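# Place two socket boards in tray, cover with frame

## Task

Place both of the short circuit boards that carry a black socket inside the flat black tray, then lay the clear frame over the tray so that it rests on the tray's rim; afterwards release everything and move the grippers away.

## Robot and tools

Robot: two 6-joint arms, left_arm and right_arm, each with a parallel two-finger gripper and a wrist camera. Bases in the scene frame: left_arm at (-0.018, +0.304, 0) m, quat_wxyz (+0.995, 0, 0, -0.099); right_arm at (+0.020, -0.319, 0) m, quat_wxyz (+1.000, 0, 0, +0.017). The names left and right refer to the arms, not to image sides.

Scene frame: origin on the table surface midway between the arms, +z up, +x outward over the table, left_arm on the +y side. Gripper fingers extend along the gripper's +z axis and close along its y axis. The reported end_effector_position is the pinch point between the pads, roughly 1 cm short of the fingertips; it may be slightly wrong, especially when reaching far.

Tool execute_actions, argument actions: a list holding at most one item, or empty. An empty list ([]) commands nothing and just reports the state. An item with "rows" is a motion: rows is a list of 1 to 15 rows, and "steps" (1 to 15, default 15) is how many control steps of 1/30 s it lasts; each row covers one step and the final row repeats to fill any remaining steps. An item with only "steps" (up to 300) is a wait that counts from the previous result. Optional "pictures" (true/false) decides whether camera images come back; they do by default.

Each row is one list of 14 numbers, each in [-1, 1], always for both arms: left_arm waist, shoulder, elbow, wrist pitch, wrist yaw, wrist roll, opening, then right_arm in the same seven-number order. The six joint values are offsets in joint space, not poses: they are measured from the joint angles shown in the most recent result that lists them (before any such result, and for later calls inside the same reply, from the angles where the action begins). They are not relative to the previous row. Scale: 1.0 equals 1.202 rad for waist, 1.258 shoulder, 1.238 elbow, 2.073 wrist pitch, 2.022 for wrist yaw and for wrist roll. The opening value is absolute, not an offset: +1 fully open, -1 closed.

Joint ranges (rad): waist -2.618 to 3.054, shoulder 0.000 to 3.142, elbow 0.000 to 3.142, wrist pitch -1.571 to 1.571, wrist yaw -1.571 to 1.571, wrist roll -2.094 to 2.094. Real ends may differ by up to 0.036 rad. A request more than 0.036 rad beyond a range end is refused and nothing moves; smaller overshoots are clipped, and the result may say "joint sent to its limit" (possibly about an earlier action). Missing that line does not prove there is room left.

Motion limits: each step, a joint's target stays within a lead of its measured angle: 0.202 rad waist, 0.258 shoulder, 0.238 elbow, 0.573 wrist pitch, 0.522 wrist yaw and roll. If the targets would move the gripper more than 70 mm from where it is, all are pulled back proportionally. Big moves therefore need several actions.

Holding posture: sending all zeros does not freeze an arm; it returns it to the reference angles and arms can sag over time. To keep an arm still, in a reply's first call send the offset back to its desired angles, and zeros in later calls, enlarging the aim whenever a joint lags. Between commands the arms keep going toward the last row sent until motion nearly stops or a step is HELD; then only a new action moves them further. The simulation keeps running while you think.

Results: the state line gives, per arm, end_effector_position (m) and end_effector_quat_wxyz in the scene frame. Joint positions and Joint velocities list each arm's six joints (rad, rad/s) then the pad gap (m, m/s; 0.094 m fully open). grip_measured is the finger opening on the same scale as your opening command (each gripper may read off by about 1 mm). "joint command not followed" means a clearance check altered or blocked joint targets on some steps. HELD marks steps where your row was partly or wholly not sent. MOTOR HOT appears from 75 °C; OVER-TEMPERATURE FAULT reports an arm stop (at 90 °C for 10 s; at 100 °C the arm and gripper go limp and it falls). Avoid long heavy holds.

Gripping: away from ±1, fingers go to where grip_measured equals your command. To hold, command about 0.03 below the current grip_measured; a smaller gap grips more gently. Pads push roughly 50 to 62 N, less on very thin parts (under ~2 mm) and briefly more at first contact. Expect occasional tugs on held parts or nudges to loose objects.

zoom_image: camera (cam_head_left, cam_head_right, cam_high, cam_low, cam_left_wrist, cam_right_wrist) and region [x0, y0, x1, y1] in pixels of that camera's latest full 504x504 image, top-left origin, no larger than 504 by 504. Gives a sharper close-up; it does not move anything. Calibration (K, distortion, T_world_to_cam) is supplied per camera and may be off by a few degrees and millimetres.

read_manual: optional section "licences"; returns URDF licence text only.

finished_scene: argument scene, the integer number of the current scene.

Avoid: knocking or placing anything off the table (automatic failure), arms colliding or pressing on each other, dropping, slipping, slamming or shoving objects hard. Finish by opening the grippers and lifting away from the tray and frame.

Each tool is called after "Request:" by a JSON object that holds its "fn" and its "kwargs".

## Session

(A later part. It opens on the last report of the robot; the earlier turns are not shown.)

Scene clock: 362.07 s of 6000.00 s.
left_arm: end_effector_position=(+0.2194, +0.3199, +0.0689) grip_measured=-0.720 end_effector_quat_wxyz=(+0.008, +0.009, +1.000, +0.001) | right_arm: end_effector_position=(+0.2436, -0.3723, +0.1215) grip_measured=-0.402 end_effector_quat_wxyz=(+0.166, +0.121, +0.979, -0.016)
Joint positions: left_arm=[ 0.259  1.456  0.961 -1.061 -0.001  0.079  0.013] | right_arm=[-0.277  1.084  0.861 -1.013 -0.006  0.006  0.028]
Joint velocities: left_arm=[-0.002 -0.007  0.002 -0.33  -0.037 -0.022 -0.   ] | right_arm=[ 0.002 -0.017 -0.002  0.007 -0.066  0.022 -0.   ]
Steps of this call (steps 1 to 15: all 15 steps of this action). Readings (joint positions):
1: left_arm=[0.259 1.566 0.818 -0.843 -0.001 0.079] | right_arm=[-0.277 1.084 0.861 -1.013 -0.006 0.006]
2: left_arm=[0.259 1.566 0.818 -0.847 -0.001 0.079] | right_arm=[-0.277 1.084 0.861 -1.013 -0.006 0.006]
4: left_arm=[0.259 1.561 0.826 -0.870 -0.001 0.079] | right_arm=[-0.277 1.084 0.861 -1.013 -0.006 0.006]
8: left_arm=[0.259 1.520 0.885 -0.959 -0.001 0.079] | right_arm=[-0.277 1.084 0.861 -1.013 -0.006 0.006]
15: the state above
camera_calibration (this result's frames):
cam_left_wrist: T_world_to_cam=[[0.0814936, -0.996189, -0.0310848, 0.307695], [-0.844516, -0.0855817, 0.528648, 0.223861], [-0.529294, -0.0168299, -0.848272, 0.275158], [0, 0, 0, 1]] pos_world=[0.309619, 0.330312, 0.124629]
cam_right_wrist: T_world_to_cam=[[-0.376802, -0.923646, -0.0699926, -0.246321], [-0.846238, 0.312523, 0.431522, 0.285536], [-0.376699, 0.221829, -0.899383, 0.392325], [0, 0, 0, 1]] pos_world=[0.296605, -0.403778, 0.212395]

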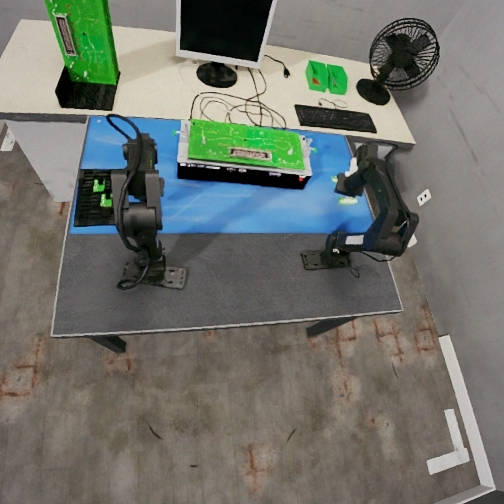

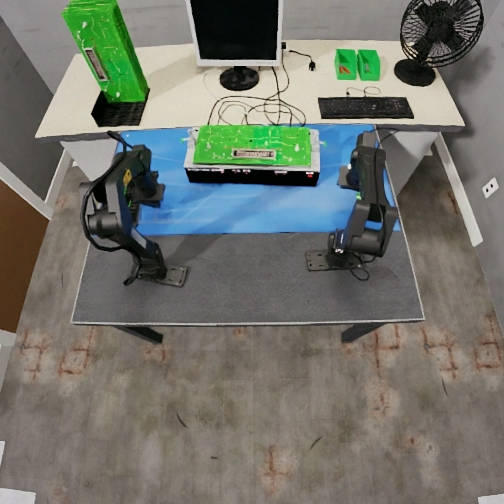

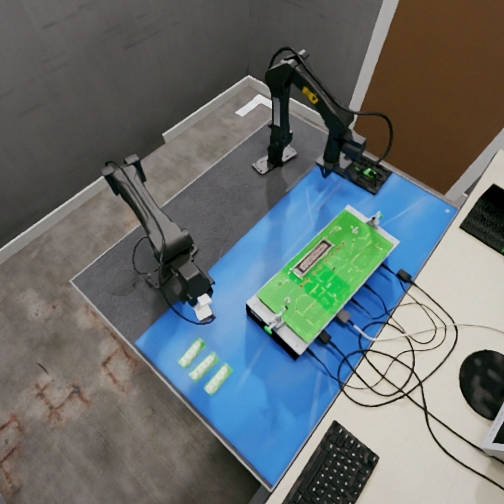

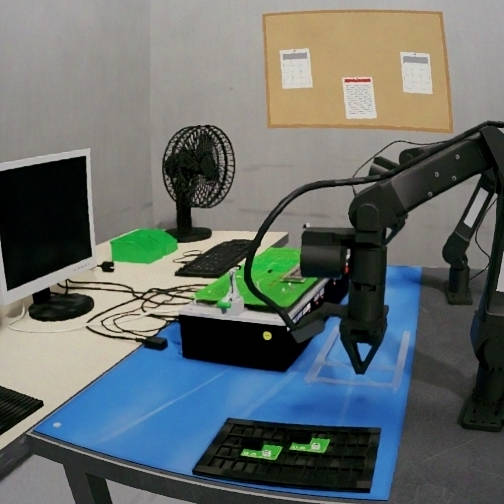

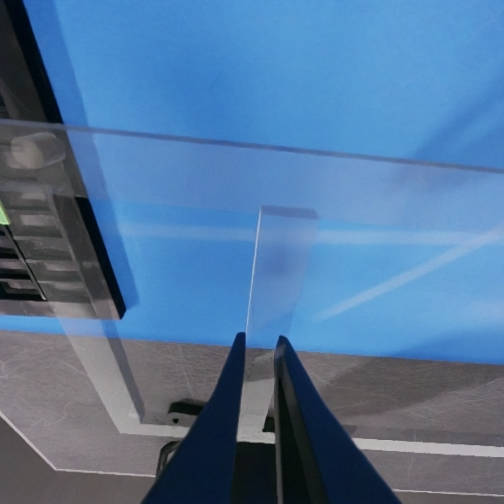

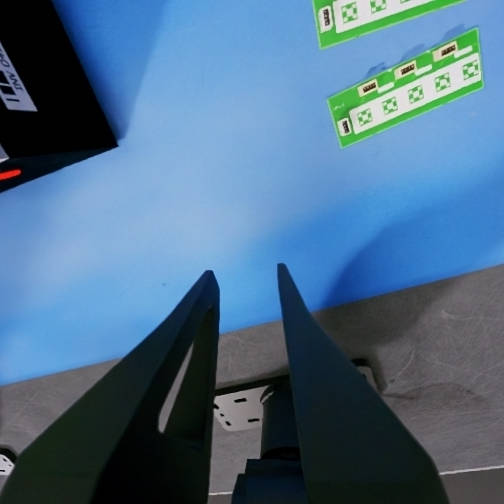

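Request:
{"fn": "execute_actions", "kwargs": {"actions": [{"rows":[[0.04,0.01,0.02,-0.013,0,0.03,-0.8,0,0,0,0,0,0,-0.4],[0.08,0.02,0.03,-0.013,0,0.06,-0.8,0,0,0,0,0,0,-0.4],[0.12,0.03,0.04,-0.013,0,0.09,-0.8,0,0,0,0,0,0,-0.4],[0.16,0.04,0.06,-0.013,0,0.12,-0.8,0,0,0,0,0,0,-0.4],[0.2,0.06,0.08,-0.013,0,0.15,-0.8,0,0,0,0,0,0,-0.4],[0.25,0.08,0.1,-0.013,0,0.18,-0.8,0,0,0,0,0,0,-0.4],[0.3,0.1,0.12,-0.013,0,0.21,-0.8,0,0,0,0,0,0,-0.4],[0.35,0.12,0.14,-0.013,0,0.24,-0.8,0,0,0,0,0,0,-0.4],[0.4,0.14,0.16,-0.013,0,0.26,-0.8,0,0,0,0,0,0,-0.4],[0.45,0.16,0.18,-0.013,0,0.27,-0.8,0,0,0,0,0,0,-0.4],[0.49,0.18,0.21,-0.013,0,0.27,-0.8,0,0,0,0,0,0,-0.4],[0.512,0.2,0.23,-0.013,0,0.27,-0.8,0,0,0,0,0,0,-0.4]],"steps":15}], "pictures": false}}

Request:
{"fn": "execute_actions", "kwargs": {"actions": [{"rows":[[0,0,0,0,0,-0.03,-0.8,0,0,0,0,0,0,-0.4],[0,0,0,0,0,-0.06,-0.8,0,0,0,0,0,0,-0.4],[0,0,0,0,0,-0.1,-0.8,0,0,0,0,0,0,-0.4],[0,0,0,0,0,-0.15,-0.8,0,0,0,0,0,0,-0.4],[0,0,0,0,0,-0.2,-0.8,0,0,0,0,0,0,-0.4],[0,0,0,0,0,-0.25,-0.8,0,0,0,0,0,0,-0.4],[0,0,0,0,0,-0.3,-0.8,0,0,0,0,0,0,-0.4],[0,0,0,0,0,-0.35,-0.8,0,0,0,0,0,0,-0.4],[0,0,0,0,0,-0.4,-0.8,0,0,0,0,0,0,-0.4],[0,0,0,0,0,-0.45,-0.8,0,0,0,0,0,0,-0.4],[0,0,0,0,0,-0.5,-0.8,0,0,0,0,0,0,-0.4],[0,0,0,0,0,-0.55,-0.8,0,0,0,0,0,0,-0.4],[0,0,0,0,0,-0.6,-0.8,0,0,0,0,0,0,-0.4],[0,0,0,0,0,-0.65,-0.8,0,0,0,0,0,0,-0.4],[0,0,0,0,0,-0.75,-0.8,0,0,0,0,0,0,-0.4]],"steps":15}], "pictures": false}}

Request:
{"fn": "execute_actions", "kwargs": {"actions": [{"steps":25}]}}

Scene clock: 387.33 s of 6000.00 s.
left_arm: end_effector_position=(+0.2133, +0.4994, +0.0685) grip_measured=-0.720 end_effector_quat_wxyz=(-0.001, -0.068, +0.998, +0.006) | right_arm: end_effector_position=(+0.2436, -0.3723, +0.1215) grip_measured=-0.402 end_effector_quat_wxyz=(+0.166, +0.121, +0.979, -0.016)
Joint positions: left_arm=[ 0.89   1.712  1.219 -1.073 -0.011  0.555  0.013] | right_arm=[-0.277  1.084  0.861 -1.013 -0.006  0.006  0.028]
Joint velocities: left_arm=[ 0.276  0.139  0.081  0.095 -0.11   0.344  0.   ] | right_arm=[-0.002 -0.002 -0.002  0.022  0.007  0.007  0.   ]
Steps of this call (steps 1 to 30: the robot went on to your last target; steps 31 to 90: nothing new was sent; then 21.77 s passed at rest; steps 91 to 105: all 15 steps of this action). Readings (joint positions):
91: left_arm=[0.264 1.456 0.961 -1.100 0.000 0.087] | right_arm=[-0.277 1.084 0.861 -1.013 -0.006 0.006]
92: left_arm=[0.281 1.458 0.963 -1.101 0.004 0.106] | right_arm=[-0.277 1.084 0.861 -1.013 -0.006 0.006]
94: left_arm=[0.354 1.476 0.978 -1.102 0.007 0.168] | right_arm=[-0.277 1.084 0.861 -1.013 -0.006 0.006]
98: left_arm=[0.567 1.562 1.068 -1.100 0.007 0.346] | right_arm=[-0.277 1.084 0.861 -1.013 -0.006 0.006]
105: the state above

Scene clock: 387.83 s of 6000.00 s.
left_arm: end_effector_position=(+0.2120, +0.5011, +0.0678) grip_measured=-0.721 end_effector_quat_wxyz=(+0.001, -0.542, +0.841, +0.007) | right_arm: end_effector_position=(+0.2436, -0.3723, +0.1215) grip_measured=-0.402 end_effector_quat_wxyz=(+0.166, +0.121, +0.979, -0.016)
Joint positions: left_arm=[ 0.895  1.714  1.219 -1.073 -0.014 -0.447  0.013] | right_arm=[-0.277  1.084  0.861 -1.013 -0.006  0.006  0.028]
Joint velocities: left_arm=[ 0.002 -0.002  0.012  0.022 -0.037 -2.879  0.001] | right_arm=[-0.027  0.007 -0.007 -0.037 -0.022  0.007 -0.001]
Steps of this call (steps 1 to 15: all 15 steps of this action). Readings (joint positions):
1: left_arm=[0.896 1.714 1.219 -1.072 -0.014 0.550] | right_arm=[-0.277 1.084 0.861 -1.013 -0.006 0.006]
2: left_arm=[0.896 1.714 1.219 -1.073 -0.014 0.531] | right_arm=[-0.277 1.084 0.861 -1.013 -0.006 0.006]
4: left_arm=[0.895 1.714 1.219 -1.073 -0.014 0.458] | right_arm=[-0.277 1.084 0.861 -1.013 -0.006 0.006]
8: left_arm=[0.895 1.714 1.219 -1.073 -0.014 0.189] | right_arm=[-0.277 1.084 0.861 -1.013 -0.006 0.006]
15: the state above

Scene clock: 388.67 s of 6000.00 s.
left_arm: end_effector_position=(+0.2121, +0.5009, +0.0678) grip_measured=-0.721 end_effector_quat_wxyz=(-0.002, +0.733, -0.680, -0.006) | right_arm: end_effector_position=(+0.2436, -0.3723, +0.1215) grip_measured=-0.402 end_effector_quat_wxyz=(+0.166, +0.121, +0.979, -0.016)
Joint positions: left_arm=[ 0.895  1.714  1.219 -1.073 -0.013 -0.949  0.013] | right_arm=[-0.277  1.084  0.861 -1.013 -0.006  0.006  0.028]
Joint velocities: left_arm=[-0.012 -0.012  0.002  0.022  0.081 -0.037 -0.001] | right_arm=[-0.017  0.027 -0.002  0.007  0.007  0.007  0.   ]
Steps of this call (steps 1 to 25: the robot went on to your last target). Readings (joint positions):
1: left_arm=[0.895 1.714 1.219 -1.073 -0.014 -0.545] | right_arm=[-0.277 1.084 0.861 -1.013 -0.006 0.006]
2: left_arm=[0.895 1.714 1.219 -1.073 -0.014 -0.627] | right_arm=[-0.277 1.084 0.861 -1.013 -0.006 0.006]
4: left_arm=[0.895 1.714 1.219 -1.073 -0.014 -0.745] | right_arm=[-0.277 1.084 0.861 -1.013 -0.006 0.006]
8: left_arm=[0.895 1.714 1.219 -1.073 -0.014 -0.868] | right_arm=[-0.277 1.084 0.861 -1.013 -0.006 0.006]
25: the state above
camera_calibration (this result's frames):
cam_left_wrist: T_world_to_cam=[[0.984131, 0.174168, -0.0339318, -0.288954], [0.165424, -0.831361, 0.53054, 0.393026], [0.0641937, -0.527734, -0.84698, 0.403389], [0, 0, 0, 1]] pos_world=[0.193458, 0.589956, 0.123341]
cam_right_wrist: T_world_to_cam=[[-0.376802, -0.923646, -0.0699926, -0.246321], [-0.846238, 0.312523, 0.431522, 0.285536], [-0.376699, 0.221829, -0.899383, 0.392325], [0, 0, 0, 1]] pos_world=[0.296605, -0.403778, 0.212395]

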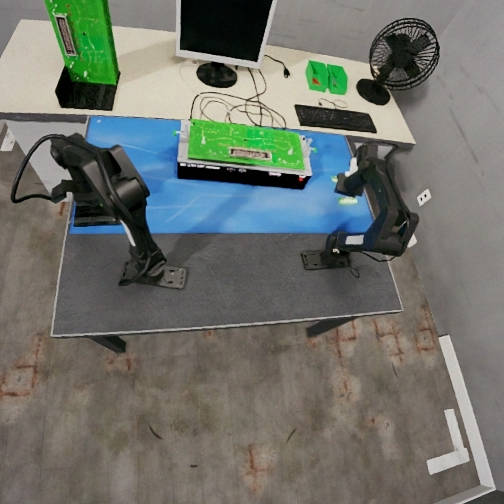

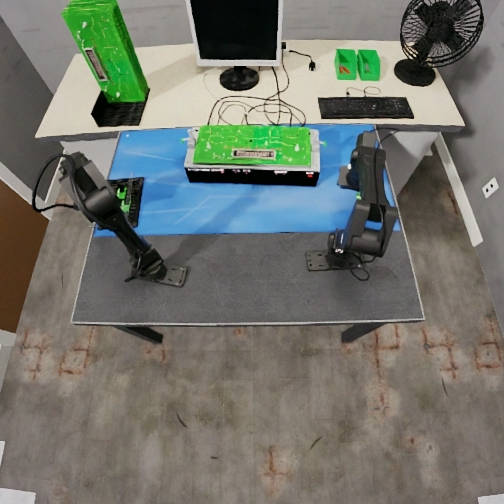

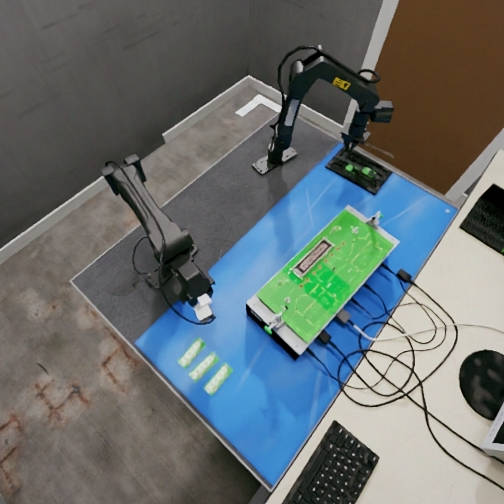

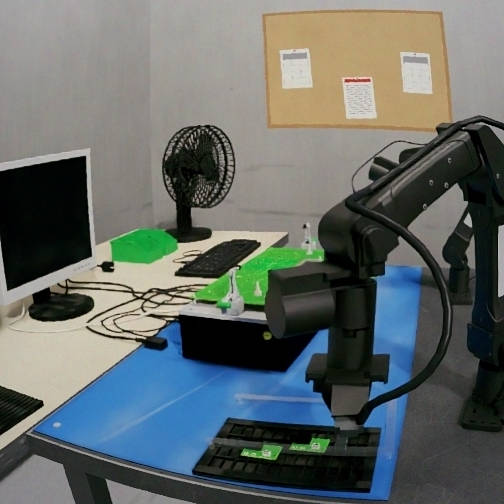

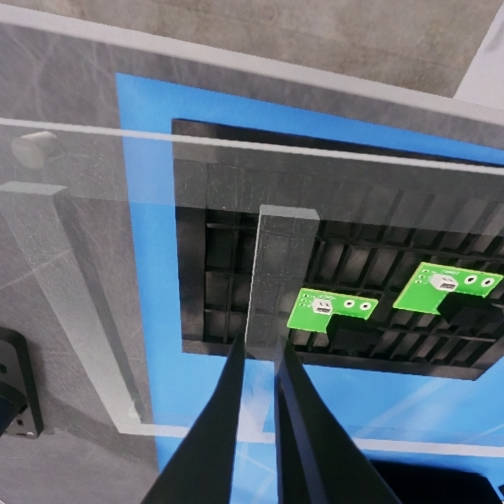

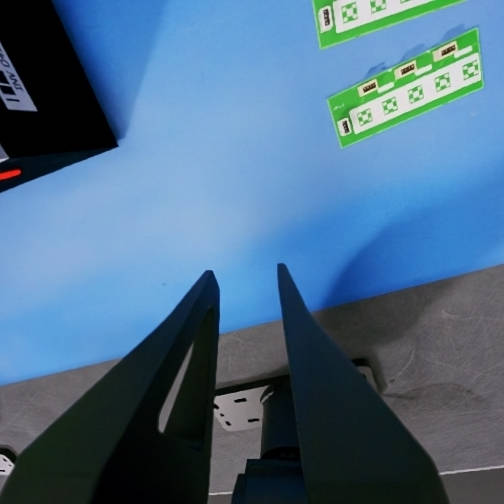

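Request:
{"fn": "execute_actions", "kwargs": {"actions": [{"rows":[[-0.03,0.02,0,0.02,0,0.02,-0.8,0,0,0,0,0,0,-0.4],[-0.03,0.02,0,0.02,0,0.02,-0.8,0,0,0,0,0,0,-0.4],[-0.03,0.02,0,0.02,0,0.02,-0.8,0,0,0,0,0,0,-0.4],[-0.03,0.04,-0.015,0.045,0,0.02,-0.8,0,0,0,0,0,0,-0.4],[-0.03,0.04,-0.015,0.045,0,0.02,-0.8,0,0,0,0,0,0,-0.4],[-0.03,0.04,-0.015,0.045,0,0.02,-0.8,0,0,0,0,0,0,-0.4],[-0.03,0.05,-0.032,0.062,0,0.02,-0.8,0,0,0,0,0,0,-0.4]],"steps":15}], "pictures": false}}

Request:
{"fn": "execute_actions", "kwargs": {"actions": [{"steps":12}]}}

Request:
{"fn": "zoom_image", "kwargs": {"camera": "cam_low", "region": [170,380,420,504]}}

Scene clock: 404.70 s of 6000.00 s.
left_arm: end_effector_position=(+0.2244, +0.4980, +0.0379) grip_measured=-0.721 end_effector_quat_wxyz=(+0.001, +0.712, -0.702, -0.006) | right_arm: end_effector_position=(+0.2436, -0.3723, +0.1215) grip_measured=-0.402 end_effector_quat_wxyz=(+0.166, +0.121, +0.979, -0.016)
Joint positions: left_arm=[ 0.863  1.784  1.178 -0.969 -0.012 -0.919  0.013] | right_arm=[-0.277  1.084  0.861 -1.013 -0.006  0.006  0.028]
Joint velocities: left_arm=[-0.007 -0.022 -0.012  0.081 -0.037 -0.007 -0.   ] | right_arm=[ 0.017 -0.002 -0.002 -0.066  0.007 -0.037 -0.   ]
Steps of this call (steps 1 to 30: the robot went on to your last target; steps 31 to 90: nothing new was sent; then 12.53 s passed at rest; steps 91 to 105: all 15 steps of this action). Readings (joint positions):
91: left_arm=[0.892 1.716 1.219 -1.071 -0.014 -0.947] | right_arm=[-0.277 1.084 0.861 -1.013 -0.006 0.006]
92: left_arm=[0.887 1.720 1.219 -1.066 -0.014 -0.941] | right_arm=[-0.277 1.084 0.861 -1.013 -0.006 0.006]
94: left_arm=[0.873 1.733 1.217 -1.052 -0.013 -0.933] | right_arm=[-0.277 1.084 0.861 -1.013 -0.006 0.006]
98: left_arm=[0.863 1.766 1.196 -1.000 -0.012 -0.924] | right_arm=[-0.277 1.084 0.861 -1.013 -0.006 0.006]
105: the state above

Scene clock: 405.10 s of 6000.00 s.
left_arm: end_effector_position=(+0.2264, +0.4995, +0.0379) grip_measured=-0.721 end_effector_quat_wxyz=(-0.004, +0.711, -0.703, -0.006) | right_arm: end_effector_position=(+0.2436, -0.3723, +0.1215) grip_measured=-0.402 end_effector_quat_wxyz=(+0.166, +0.121, +0.979, -0.016)
Joint positions: left_arm=[ 0.863  1.784  1.178 -0.959 -0.012 -0.918  0.013] | right_arm=[-0.277  1.084  0.861 -1.013 -0.006  0.006  0.028]
Joint velocities: left_arm=[-0.007 -0.002  0.002 -0.051 -0.022  0.022 -0.   ] | right_arm=[ 0.022 -0.007  0.007 -0.022  0.066 -0.037 -0.001]
Steps of this call (steps 1 to 12: the robot went on to your last target). Readings (joint positions):
1: left_arm=[0.863 1.784 1.178 -0.966 -0.012 -0.919] | right_arm=[-0.277 1.084 0.861 -1.013 -0.006 0.006]
2: left_arm=[0.863 1.784 1.178 -0.965 -0.012 -0.919] | right_arm=[-0.277 1.084 0.861 -1.013 -0.006 0.006]
4: left_arm=[0.863 1.784 1.178 -0.962 -0.012 -0.919] | right_arm=[-0.277 1.084 0.861 -1.013 -0.006 0.006]
8: left_arm=[0.863 1.784 1.178 -0.960 -0.012 -0.918] | right_arm=[-0.277 1.084 0.861 -1.013 -0.006 0.006]
12: the state above
camera_calibration (this result's frames):
cam_left_wrist: T_world_to_cam=[[0.99326, 0.111557, -0.0314645, -0.274684], [0.111196, -0.840468, 0.530329, 0.422227], [0.0327173, -0.530253, -0.847208, 0.384822], [0, 0, 0, 1]] pos_world=[0.213292, 0.589565, 0.0934621]
cam_right_wrist: T_world_to_cam=[[-0.376802, -0.923646, -0.0699926, -0.246321], [-0.846238, 0.312523, 0.431522, 0.285536], [-0.376699, 0.221829, -0.899383, 0.392325], [0, 0, 0, 1]] pos_world=[0.296605, -0.403778, 0.212395]

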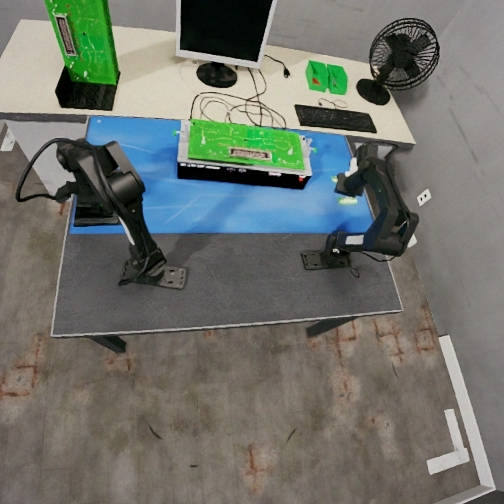

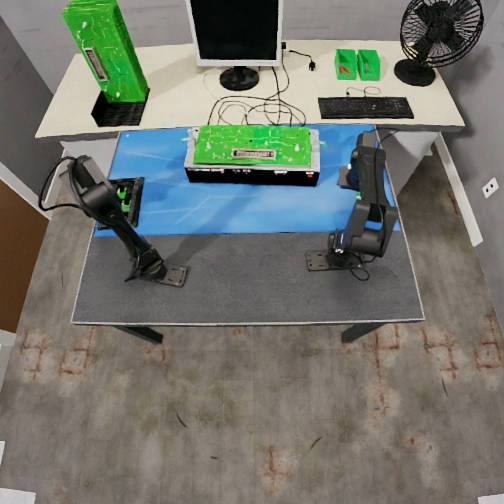

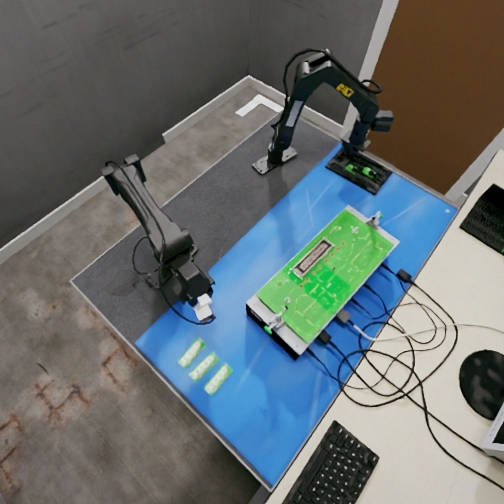

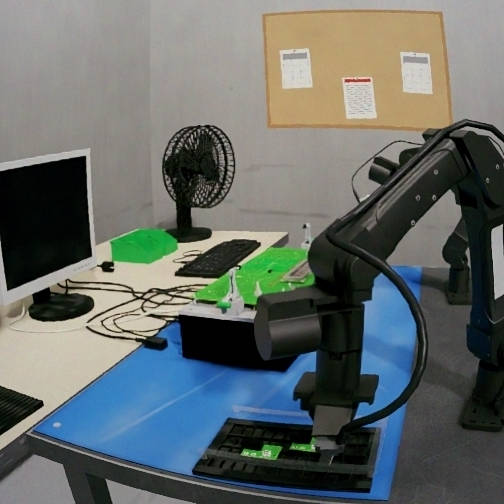

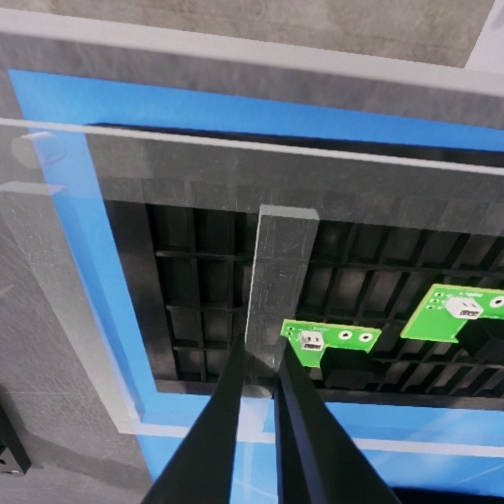

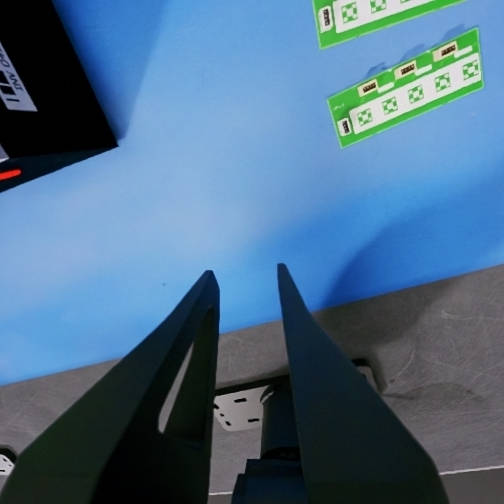

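Region (170, 380, 420, 504) of cam_low's 504x504 image, scaled by 2.016, with more detail than that image has; it fills the top 250 rows of this view, and the rest is white.

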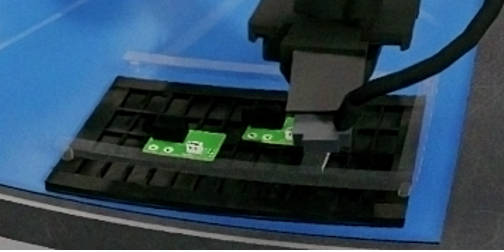

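Request:
{"fn": "execute_actions", "kwargs": {"actions": [{"rows":[[0,0.012,-0.014,0.016,0,-0.015,-0.8,0,0,0,0,0,0,-0.4]],"steps":15}]}}

Request:
{"fn": "zoom_image", "kwargs": {"camera": "cam_low", "region": [170,380,420,504]}}

Scene clock: 411.27 s of 6000.00 s.
left_arm: end_effector_position=(+0.2245, +0.4980, +0.0294) grip_measured=-0.721 end_effector_quat_wxyz=(+0.004, +0.718, -0.696, -0.007) | right_arm: end_effector_position=(+0.2436, -0.3723, +0.1215) grip_measured=-0.402 end_effector_quat_wxyz=(+0.166, +0.121, +0.979, -0.016)
Joint positions: left_arm=[ 0.863  1.8    1.162 -0.941 -0.012 -0.938  0.013] | right_arm=[-0.277  1.084  0.861 -1.013 -0.006  0.006  0.028]
Joint velocities: left_arm=[ 0.017 -0.007  0.007  0.066 -0.007 -0.007  0.001] | right_arm=[-0.032  0.007 -0.007 -0.081  0.051 -0.11  -0.   ]
Steps of this call (steps 1 to 30: the robot went on to your last target; steps 31 to 90: nothing new was sent; then 2.67 s passed at rest; steps 91 to 105: all 15 steps of this action). Readings (joint positions):
91: left_arm=[0.863 1.785 1.176 -0.956 -0.012 -0.921] | right_arm=[-0.277 1.084 0.861 -1.013 -0.006 0.006]
92: left_arm=[0.863 1.786 1.173 -0.951 -0.012 -0.925] | right_arm=[-0.277 1.084 0.861 -1.013 -0.006 0.006]
94: left_arm=[0.863 1.792 1.167 -0.946 -0.012 -0.930] | right_arm=[-0.277 1.084 0.861 -1.013 -0.006 0.006]
98: left_arm=[0.863 1.800 1.162 -0.944 -0.012 -0.935] | right_arm=[-0.277 1.084 0.861 -1.013 -0.006 0.006]
105: the state above
camera_calibration (this result's frames):
cam_left_wrist: T_world_to_cam=[[0.990433, 0.130902, -0.0436733, -0.281527], [0.133791, -0.833359, 0.536296, 0.416916], [0.0338069, -0.537008, -0.842899, 0.379856], [0, 0, 0, 1]] pos_world=[0.210212, 0.588278, 0.0842948]
cam_right_wrist: T_world_to_cam=[[-0.376802, -0.923646, -0.0699926, -0.246321], [-0.846238, 0.312523, 0.431522, 0.285536], [-0.376699, 0.221829, -0.899383, 0.392325], [0, 0, 0, 1]] pos_world=[0.296605, -0.403778, 0.212395]

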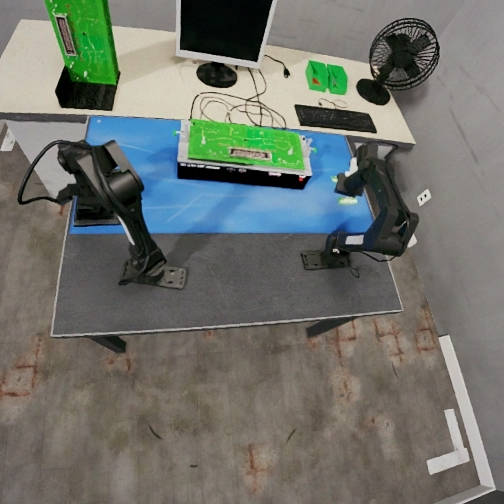

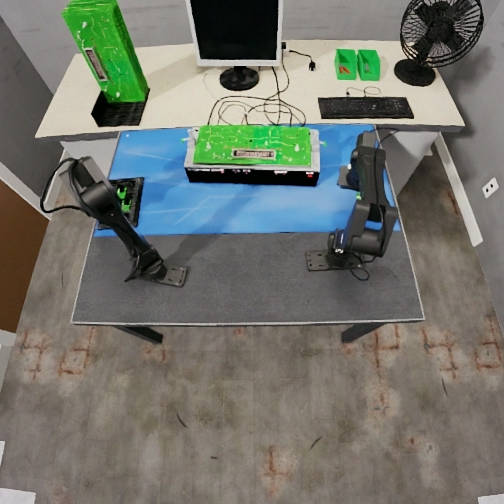

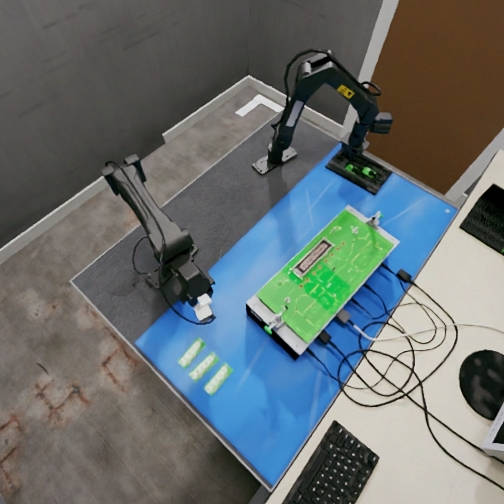

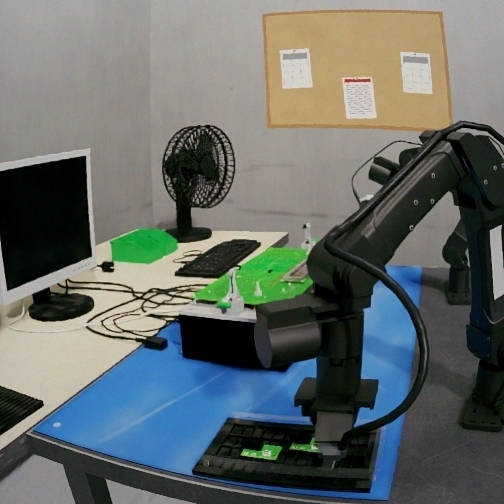

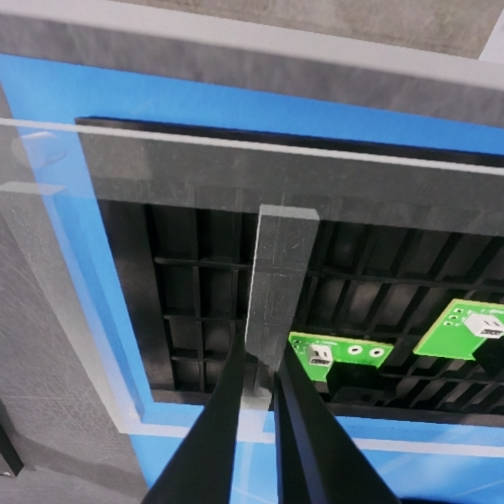

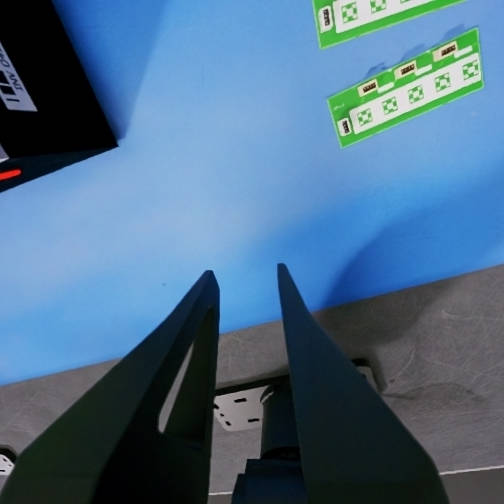

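Region (170, 380, 420, 504) of cam_low's 504x504 image, scaled by 2.016, with more detail than that image has; it fills the top 250 rows of this view, and the rest is white.

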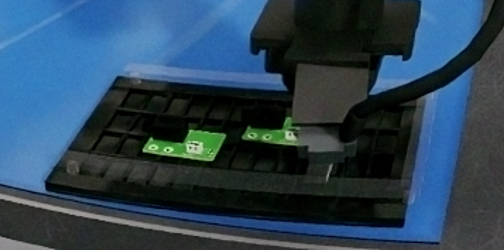

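Request:
{"fn": "execute_actions", "kwargs": {"actions": [{"rows":[[-0.024,0,0.012,0.012,0,-0.016,-0.8,0,0,0,0,0,0,-0.4],[-0.024,0,0.012,0.012,0,-0.016,-0.8,0,0,0,0,0,0,-0.4],[-0.024,0,0.012,0.012,0,-0.016,-0.8,0,0,0,0,0,0,-0.4],[-0.024,0,0.012,0.012,0,-0.016,-0.8,0,0,0,0,0,0,-0.4],[-0.024,0,0.012,0.012,0,-0.016,-0.8,0,0,0,0,0,0,-0.4],[-0.024,0,0.012,0.012,0,-0.016,-0.8,0,0,0,0,0,0,-0.4],[-0.024,0.014,0.006,0.019,0,-0.016,-0.8,0,0,0,0,0,0,-0.4]],"steps":15}]}}

Request:
{"fn": "zoom_image", "kwargs": {"camera": "cam_low", "region": [170,380,420,504]}}

Scene clock: 424.33 s of 6000.00 s.
left_arm: end_effector_position=(+0.2323, +0.4945, +0.0240) grip_measured=-0.721 end_effector_quat_wxyz=(+0.001, +0.718, -0.696, -0.006) | right_arm: end_effector_position=(+0.2436, -0.3723, +0.1215) grip_measured=-0.402 end_effector_quat_wxyz=(+0.166, +0.121, +0.979, -0.016)
Joint positions: left_arm=[ 0.839  1.819  1.162 -0.918 -0.011 -0.96   0.013] | right_arm=[-0.277  1.084  0.861 -1.013 -0.006  0.006  0.028]
Joint velocities: left_arm=[-0.012  0.002 -0.017  0.081 -0.022 -0.022  0.001] | right_arm=[-0.017 -0.027 -0.022 -0.037 -0.037  0.007 -0.001]
Steps of this call (steps 1 to 15: the robot went on to your last target; steps 16 to 90: nothing new was sent; then 9.57 s passed at rest; steps 91 to 105: all 15 steps of this action). Readings (joint positions):
91: left_arm=[0.862 1.800 1.162 -0.939 -0.012 -0.942] | right_arm=[-0.277 1.084 0.861 -1.013 -0.006 0.006]
92: left_arm=[0.857 1.800 1.162 -0.937 -0.012 -0.946] | right_arm=[-0.277 1.084 0.861 -1.013 -0.006 0.006]
94: left_arm=[0.847 1.800 1.162 -0.934 -0.012 -0.951] | right_arm=[-0.277 1.084 0.861 -1.013 -0.006 0.006]
98: left_arm=[0.839 1.804 1.162 -0.928 -0.011 -0.957] | right_arm=[-0.277 1.084 0.861 -1.013 -0.006 0.006]
105: the state above
camera_calibration (this result's frames):
cam_left_wrist: T_world_to_cam=[[0.990864, 0.129107, -0.0389931, -0.288395], [0.129824, -0.834754, 0.535099, 0.417442], [0.0365352, -0.535272, -0.843889, 0.371671], [0, 0, 0, 1]] pos_world=[0.217987, 0.58464, 0.0790306]
cam_right_wrist: T_world_to_cam=[[-0.376802, -0.923646, -0.0699926, -0.246321], [-0.846238, 0.312523, 0.431522, 0.285536], [-0.376699, 0.221829, -0.899383, 0.392325], [0, 0, 0, 1]] pos_world=[0.296605, -0.403778, 0.212395]

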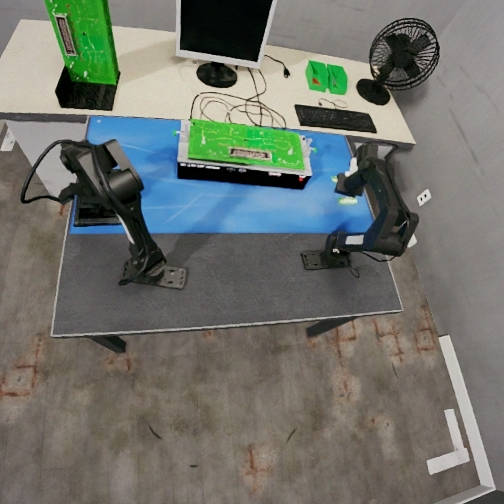

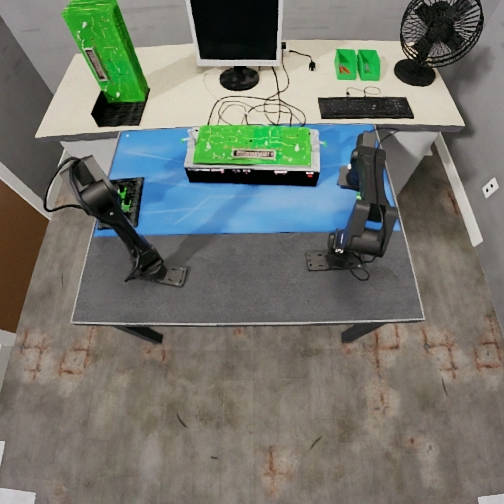

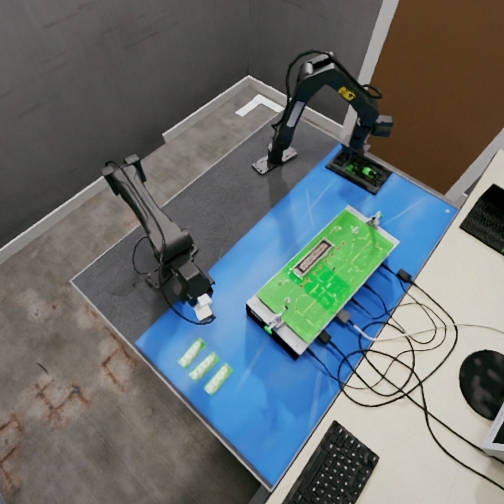

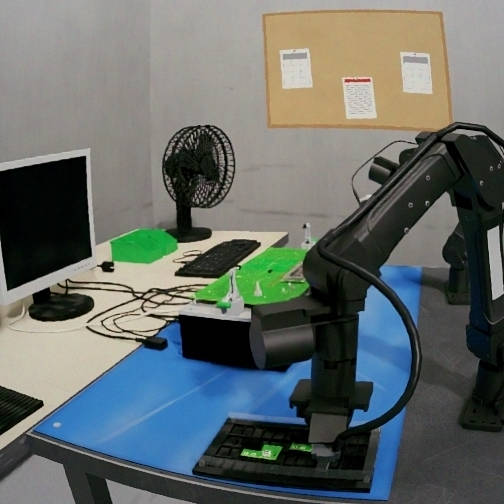

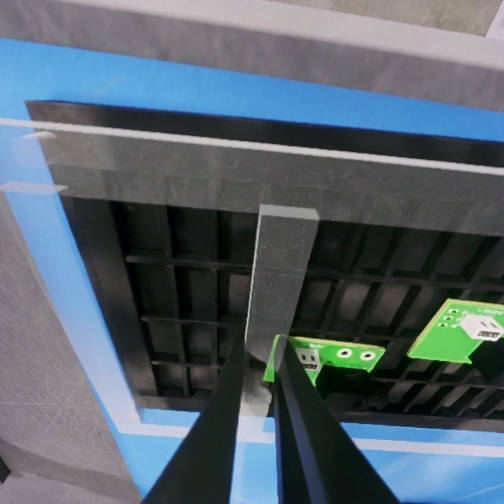

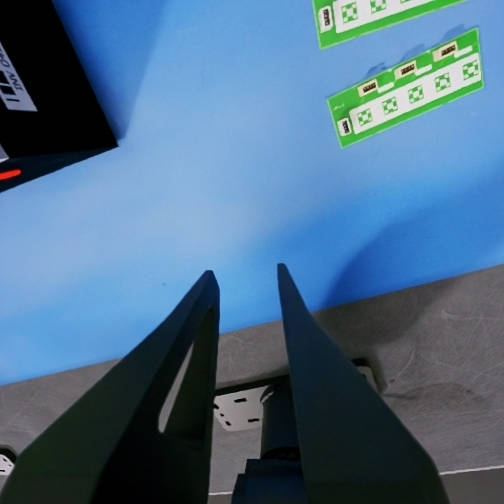

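Region (170, 380, 420, 504) of cam_low's 504x504 image, scaled by 2.016, with more detail than that image has; it fills the top 250 rows of this view, and the rest is white.

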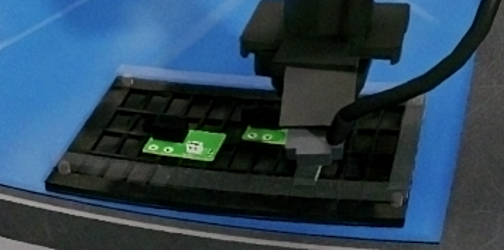

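Request:
{"fn": "execute_actions", "kwargs": {"actions": [{"rows":[[0.018,0,0,0.012,0,0.011,-0.8,0,0,0,0,0,0,-0.4]],"steps":15}], "pictures": false}}

Request:
{"fn": "execute_actions", "kwargs": {"actions": [{"rows":[[0,0.008,0,0.006,0,0,-0.8,0,0,0,0,0,0,-0.4]],"steps":15}]}}

Request:
{"fn": "zoom_image", "kwargs": {"camera": "cam_low", "region": [170,380,420,504]}}

Scene clock: 431.83 s of 6000.00 s.
left_arm: end_effector_position=(+0.2315, +0.4997, +0.0240) grip_measured=-0.721 end_effector_quat_wxyz=(-0.004, +0.719, -0.695, -0.005) | right_arm: end_effector_position=(+0.2436, -0.3723, +0.1215) grip_measured=-0.402 end_effector_quat_wxyz=(+0.166, +0.121, +0.979, -0.016)
Joint positions: left_arm=[ 0.855  1.819  1.162 -0.908 -0.01  -0.947  0.013] | right_arm=[-0.277  1.084  0.861 -1.013 -0.006  0.006  0.028]
Joint velocities: left_arm=[-0.007 -0.007 -0.022  0.007 -0.022  0.007  0.   ] | right_arm=[-0.007  0.002 -0.007 -0.037 -0.037 -0.037  0.   ]
Steps of this call (steps 1 to 15: the robot went on to your last target; steps 16 to 90: nothing new was sent; then 4.00 s passed at rest; steps 91 to 105: all 15 steps of this action). Readings (joint positions):
91: left_arm=[0.841 1.819 1.162 -0.915 -0.011 -0.959] | right_arm=[-0.277 1.084 0.861 -1.013 -0.006 0.006]
92: left_arm=[0.843 1.819 1.162 -0.913 -0.010 -0.956] | right_arm=[-0.277 1.084 0.861 -1.013 -0.006 0.006]
94: left_arm=[0.850 1.819 1.162 -0.911 -0.010 -0.952] | right_arm=[-0.277 1.084 0.861 -1.013 -0.006 0.006]
98: left_arm=[0.855 1.819 1.162 -0.909 -0.010 -0.949] | right_arm=[-0.277 1.084 0.861 -1.013 -0.006 0.006]
105: the state above

Scene clock: 432.33 s of 6000.00 s.
left_arm: end_effector_position=(+0.2315, +0.4997, +0.0240) grip_measured=-0.721 end_effector_quat_wxyz=(-0.004, +0.719, -0.695, -0.005) | right_arm: end_effector_position=(+0.2436, -0.3723, +0.1215) grip_measured=-0.402 end_effector_quat_wxyz=(+0.166, +0.121, +0.979, -0.016)
Joint positions: left_arm=[ 0.855  1.819  1.162 -0.908 -0.01  -0.947  0.013] | right_arm=[-0.277  1.084  0.861 -1.013 -0.006  0.006  0.028]
Joint velocities: left_arm=[-0.002 -0.002  0.002  0.037 -0.066 -0.007 -0.   ] | right_arm=[-0.002 -0.017 -0.017  0.051 -0.022 -0.022  0.   ]
Steps of this call (steps 1 to 15: all 15 steps of this action). Readings (joint positions):
1: left_arm=[0.855 1.819 1.162 -0.908 -0.010 -0.947] | right_arm=[-0.277 1.084 0.861 -1.013 -0.006 0.006]
2: left_arm=[0.855 1.819 1.162 -0.908 -0.010 -0.947] | right_arm=[-0.277 1.084 0.861 -1.013 -0.006 0.006]
4: left_arm=[0.855 1.819 1.162 -0.908 -0.010 -0.947] | right_arm=[-0.277 1.084 0.861 -1.013 -0.006 0.006]
8: left_arm=[0.855 1.819 1.162 -0.908 -0.010 -0.947] | right_arm=[-0.277 1.084 0.861 -1.013 -0.006 0.006]
15: the state above
camera_calibration (this result's frames):
cam_left_wrist: T_world_to_cam=[[0.990809, 0.131943, -0.0297941, -0.289884], [0.127494, -0.837369, 0.531562, 0.42386], [0.0451873, -0.530475, -0.846495, 0.370171], [0, 0, 0, 1]] pos_world=[0.216453, 0.589542, 0.079403]
cam_right_wrist: T_world_to_cam=[[-0.376802, -0.923646, -0.0699926, -0.246321], [-0.846238, 0.312523, 0.431522, 0.285536], [-0.376699, 0.221829, -0.899383, 0.392325], [0, 0, 0, 1]] pos_world=[0.296605, -0.403778, 0.212395]

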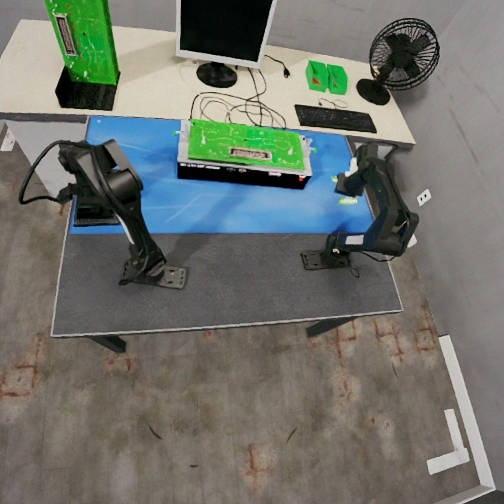

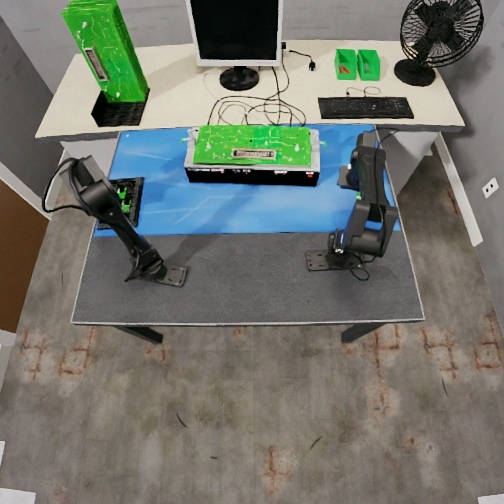

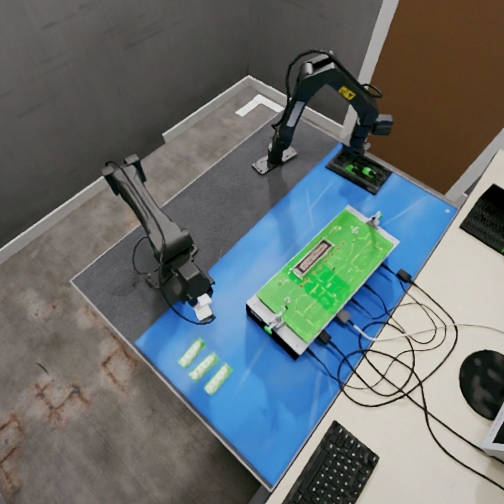

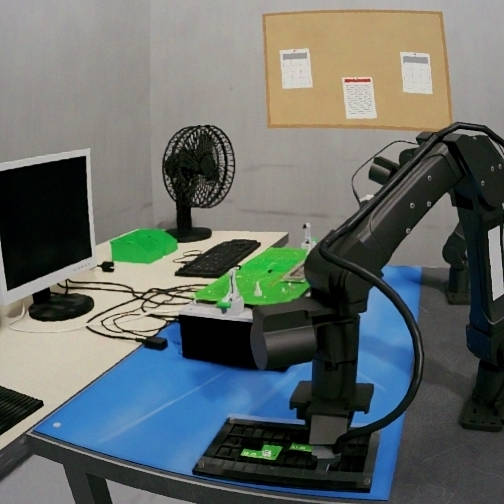

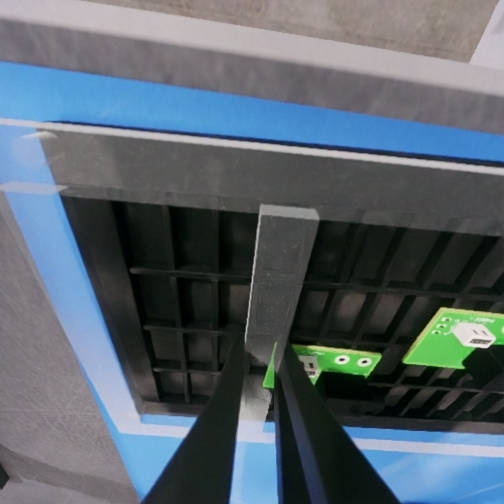

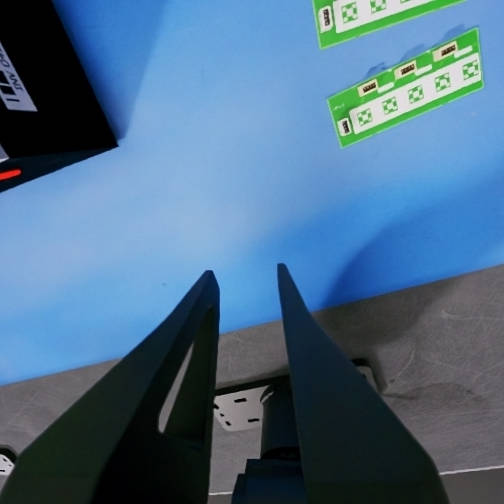

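Region (170, 380, 420, 504) of cam_low's 504x504 image, scaled by 2.016, with more detail than that image has; it fills the top 250 rows of this view, and the rest is white.

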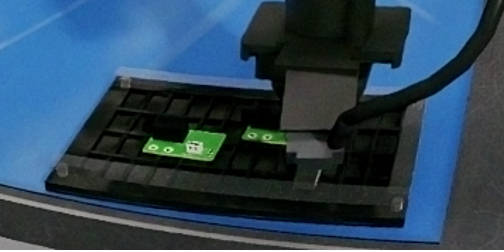

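Request:
{"fn": "execute_actions", "kwargs": {"actions": [{"rows":[[0,0.013,0,0.016,0,0,-0.8,0,0,0,0,0,0,-0.4]],"steps":15}]}}

Request:
{"fn": "zoom_image", "kwargs": {"camera": "cam_low", "region": [170,380,420,504]}}

Scene clock: 439.97 s of 6000.00 s.
left_arm: end_effector_position=(+0.2326, +0.5000, +0.0213) grip_measured=-0.721 end_effector_quat_wxyz=(-0.003, +0.719, -0.695, -0.003) | right_arm: end_effector_position=(+0.2436, -0.3723, +0.1215) grip_measured=-0.402 end_effector_quat_wxyz=(+0.166, +0.121, +0.979, -0.016)
Joint positions: left_arm=[ 0.855  1.828  1.162 -0.9   -0.008 -0.947  0.013] | right_arm=[-0.277  1.084  0.861 -1.013 -0.006  0.006  0.028]
Joint velocities: left_arm=[-0.002 -0.007 -0.007  0.037 -0.007  0.007  0.001] | right_arm=[-0.022 -0.022 -0.007 -0.022 -0.007 -0.007  0.   ]
Steps of this call (steps 1 to 15: the robot went on to your last target; steps 16 to 90: nothing new was sent; then 4.13 s passed at rest; steps 91 to 105: all 15 steps of this action). Readings (joint positions):
91: left_arm=[0.855 1.820 1.162 -0.907 -0.010 -0.947] | right_arm=[-0.277 1.084 0.861 -1.013 -0.006 0.006]
92: left_arm=[0.855 1.822 1.162 -0.903 -0.010 -0.947] | right_arm=[-0.277 1.084 0.861 -1.013 -0.006 0.006]
94: left_arm=[0.855 1.827 1.162 -0.900 -0.009 -0.947] | right_arm=[-0.277 1.084 0.861 -1.013 -0.006 0.006]
98: left_arm=[0.855 1.828 1.162 -0.900 -0.008 -0.947] | right_arm=[-0.277 1.084 0.861 -1.013 -0.006 0.006]
105: the state above
camera_calibration (this result's frames):
cam_left_wrist: T_world_to_cam=[[0.990824, 0.131838, -0.0297783, -0.291034], [0.127258, -0.835748, 0.534164, 0.424558], [0.0455362, -0.533052, -0.844856, 0.369123], [0, 0, 0, 1]] pos_world=[0.217527, 0.589954, 0.076406]
cam_right_wrist: T_world_to_cam=[[-0.376802, -0.923646, -0.0699926, -0.246321], [-0.846238, 0.312523, 0.431522, 0.285536], [-0.376699, 0.221829, -0.899383, 0.392325], [0, 0, 0, 1]] pos_world=[0.296605, -0.403778, 0.212395]

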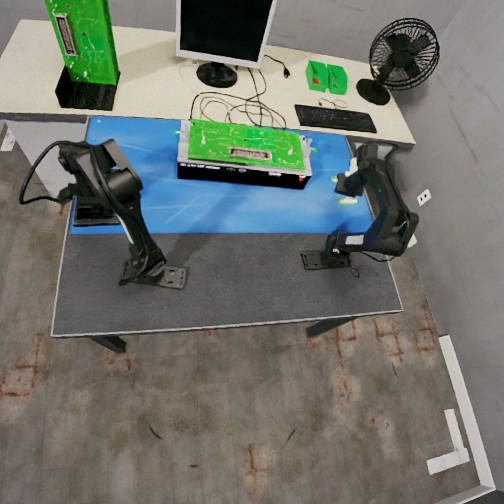

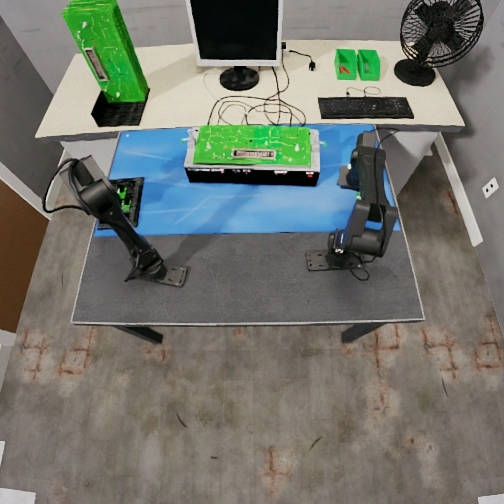

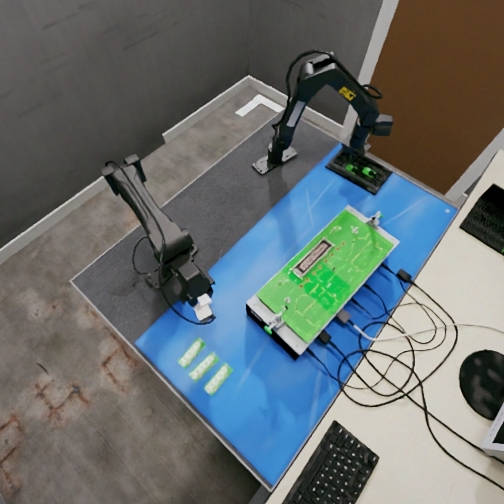

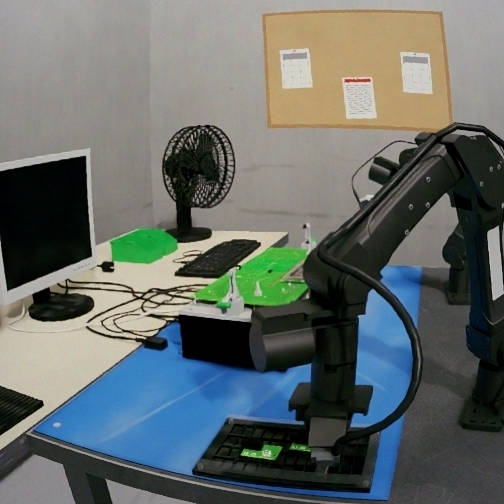

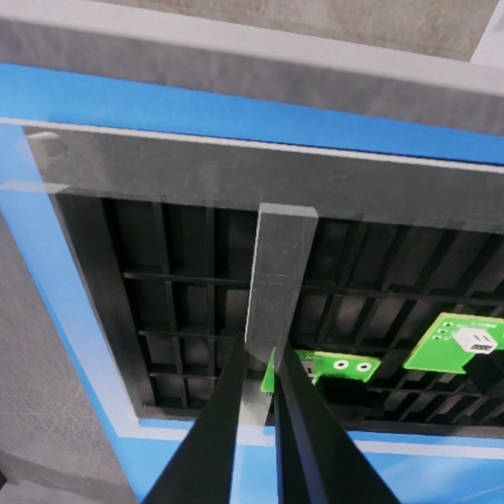

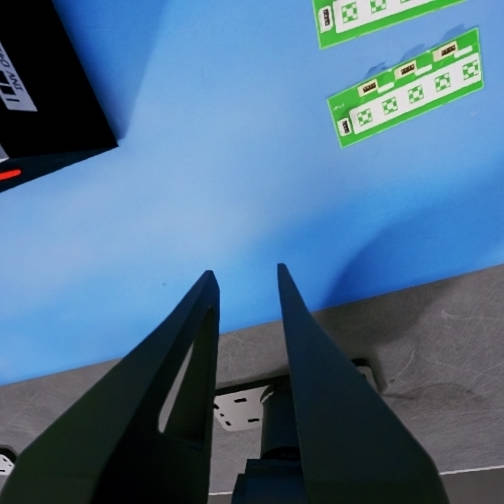

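Region (170, 380, 420, 504) of cam_low's 504x504 image, scaled by 2.016, with more detail than that image has; it fills the top 250 rows of this view, and the rest is white.

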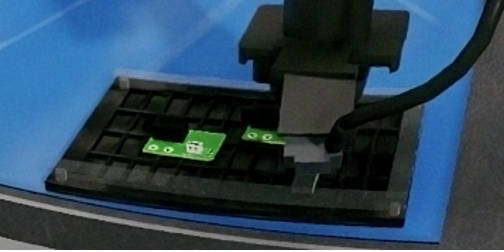

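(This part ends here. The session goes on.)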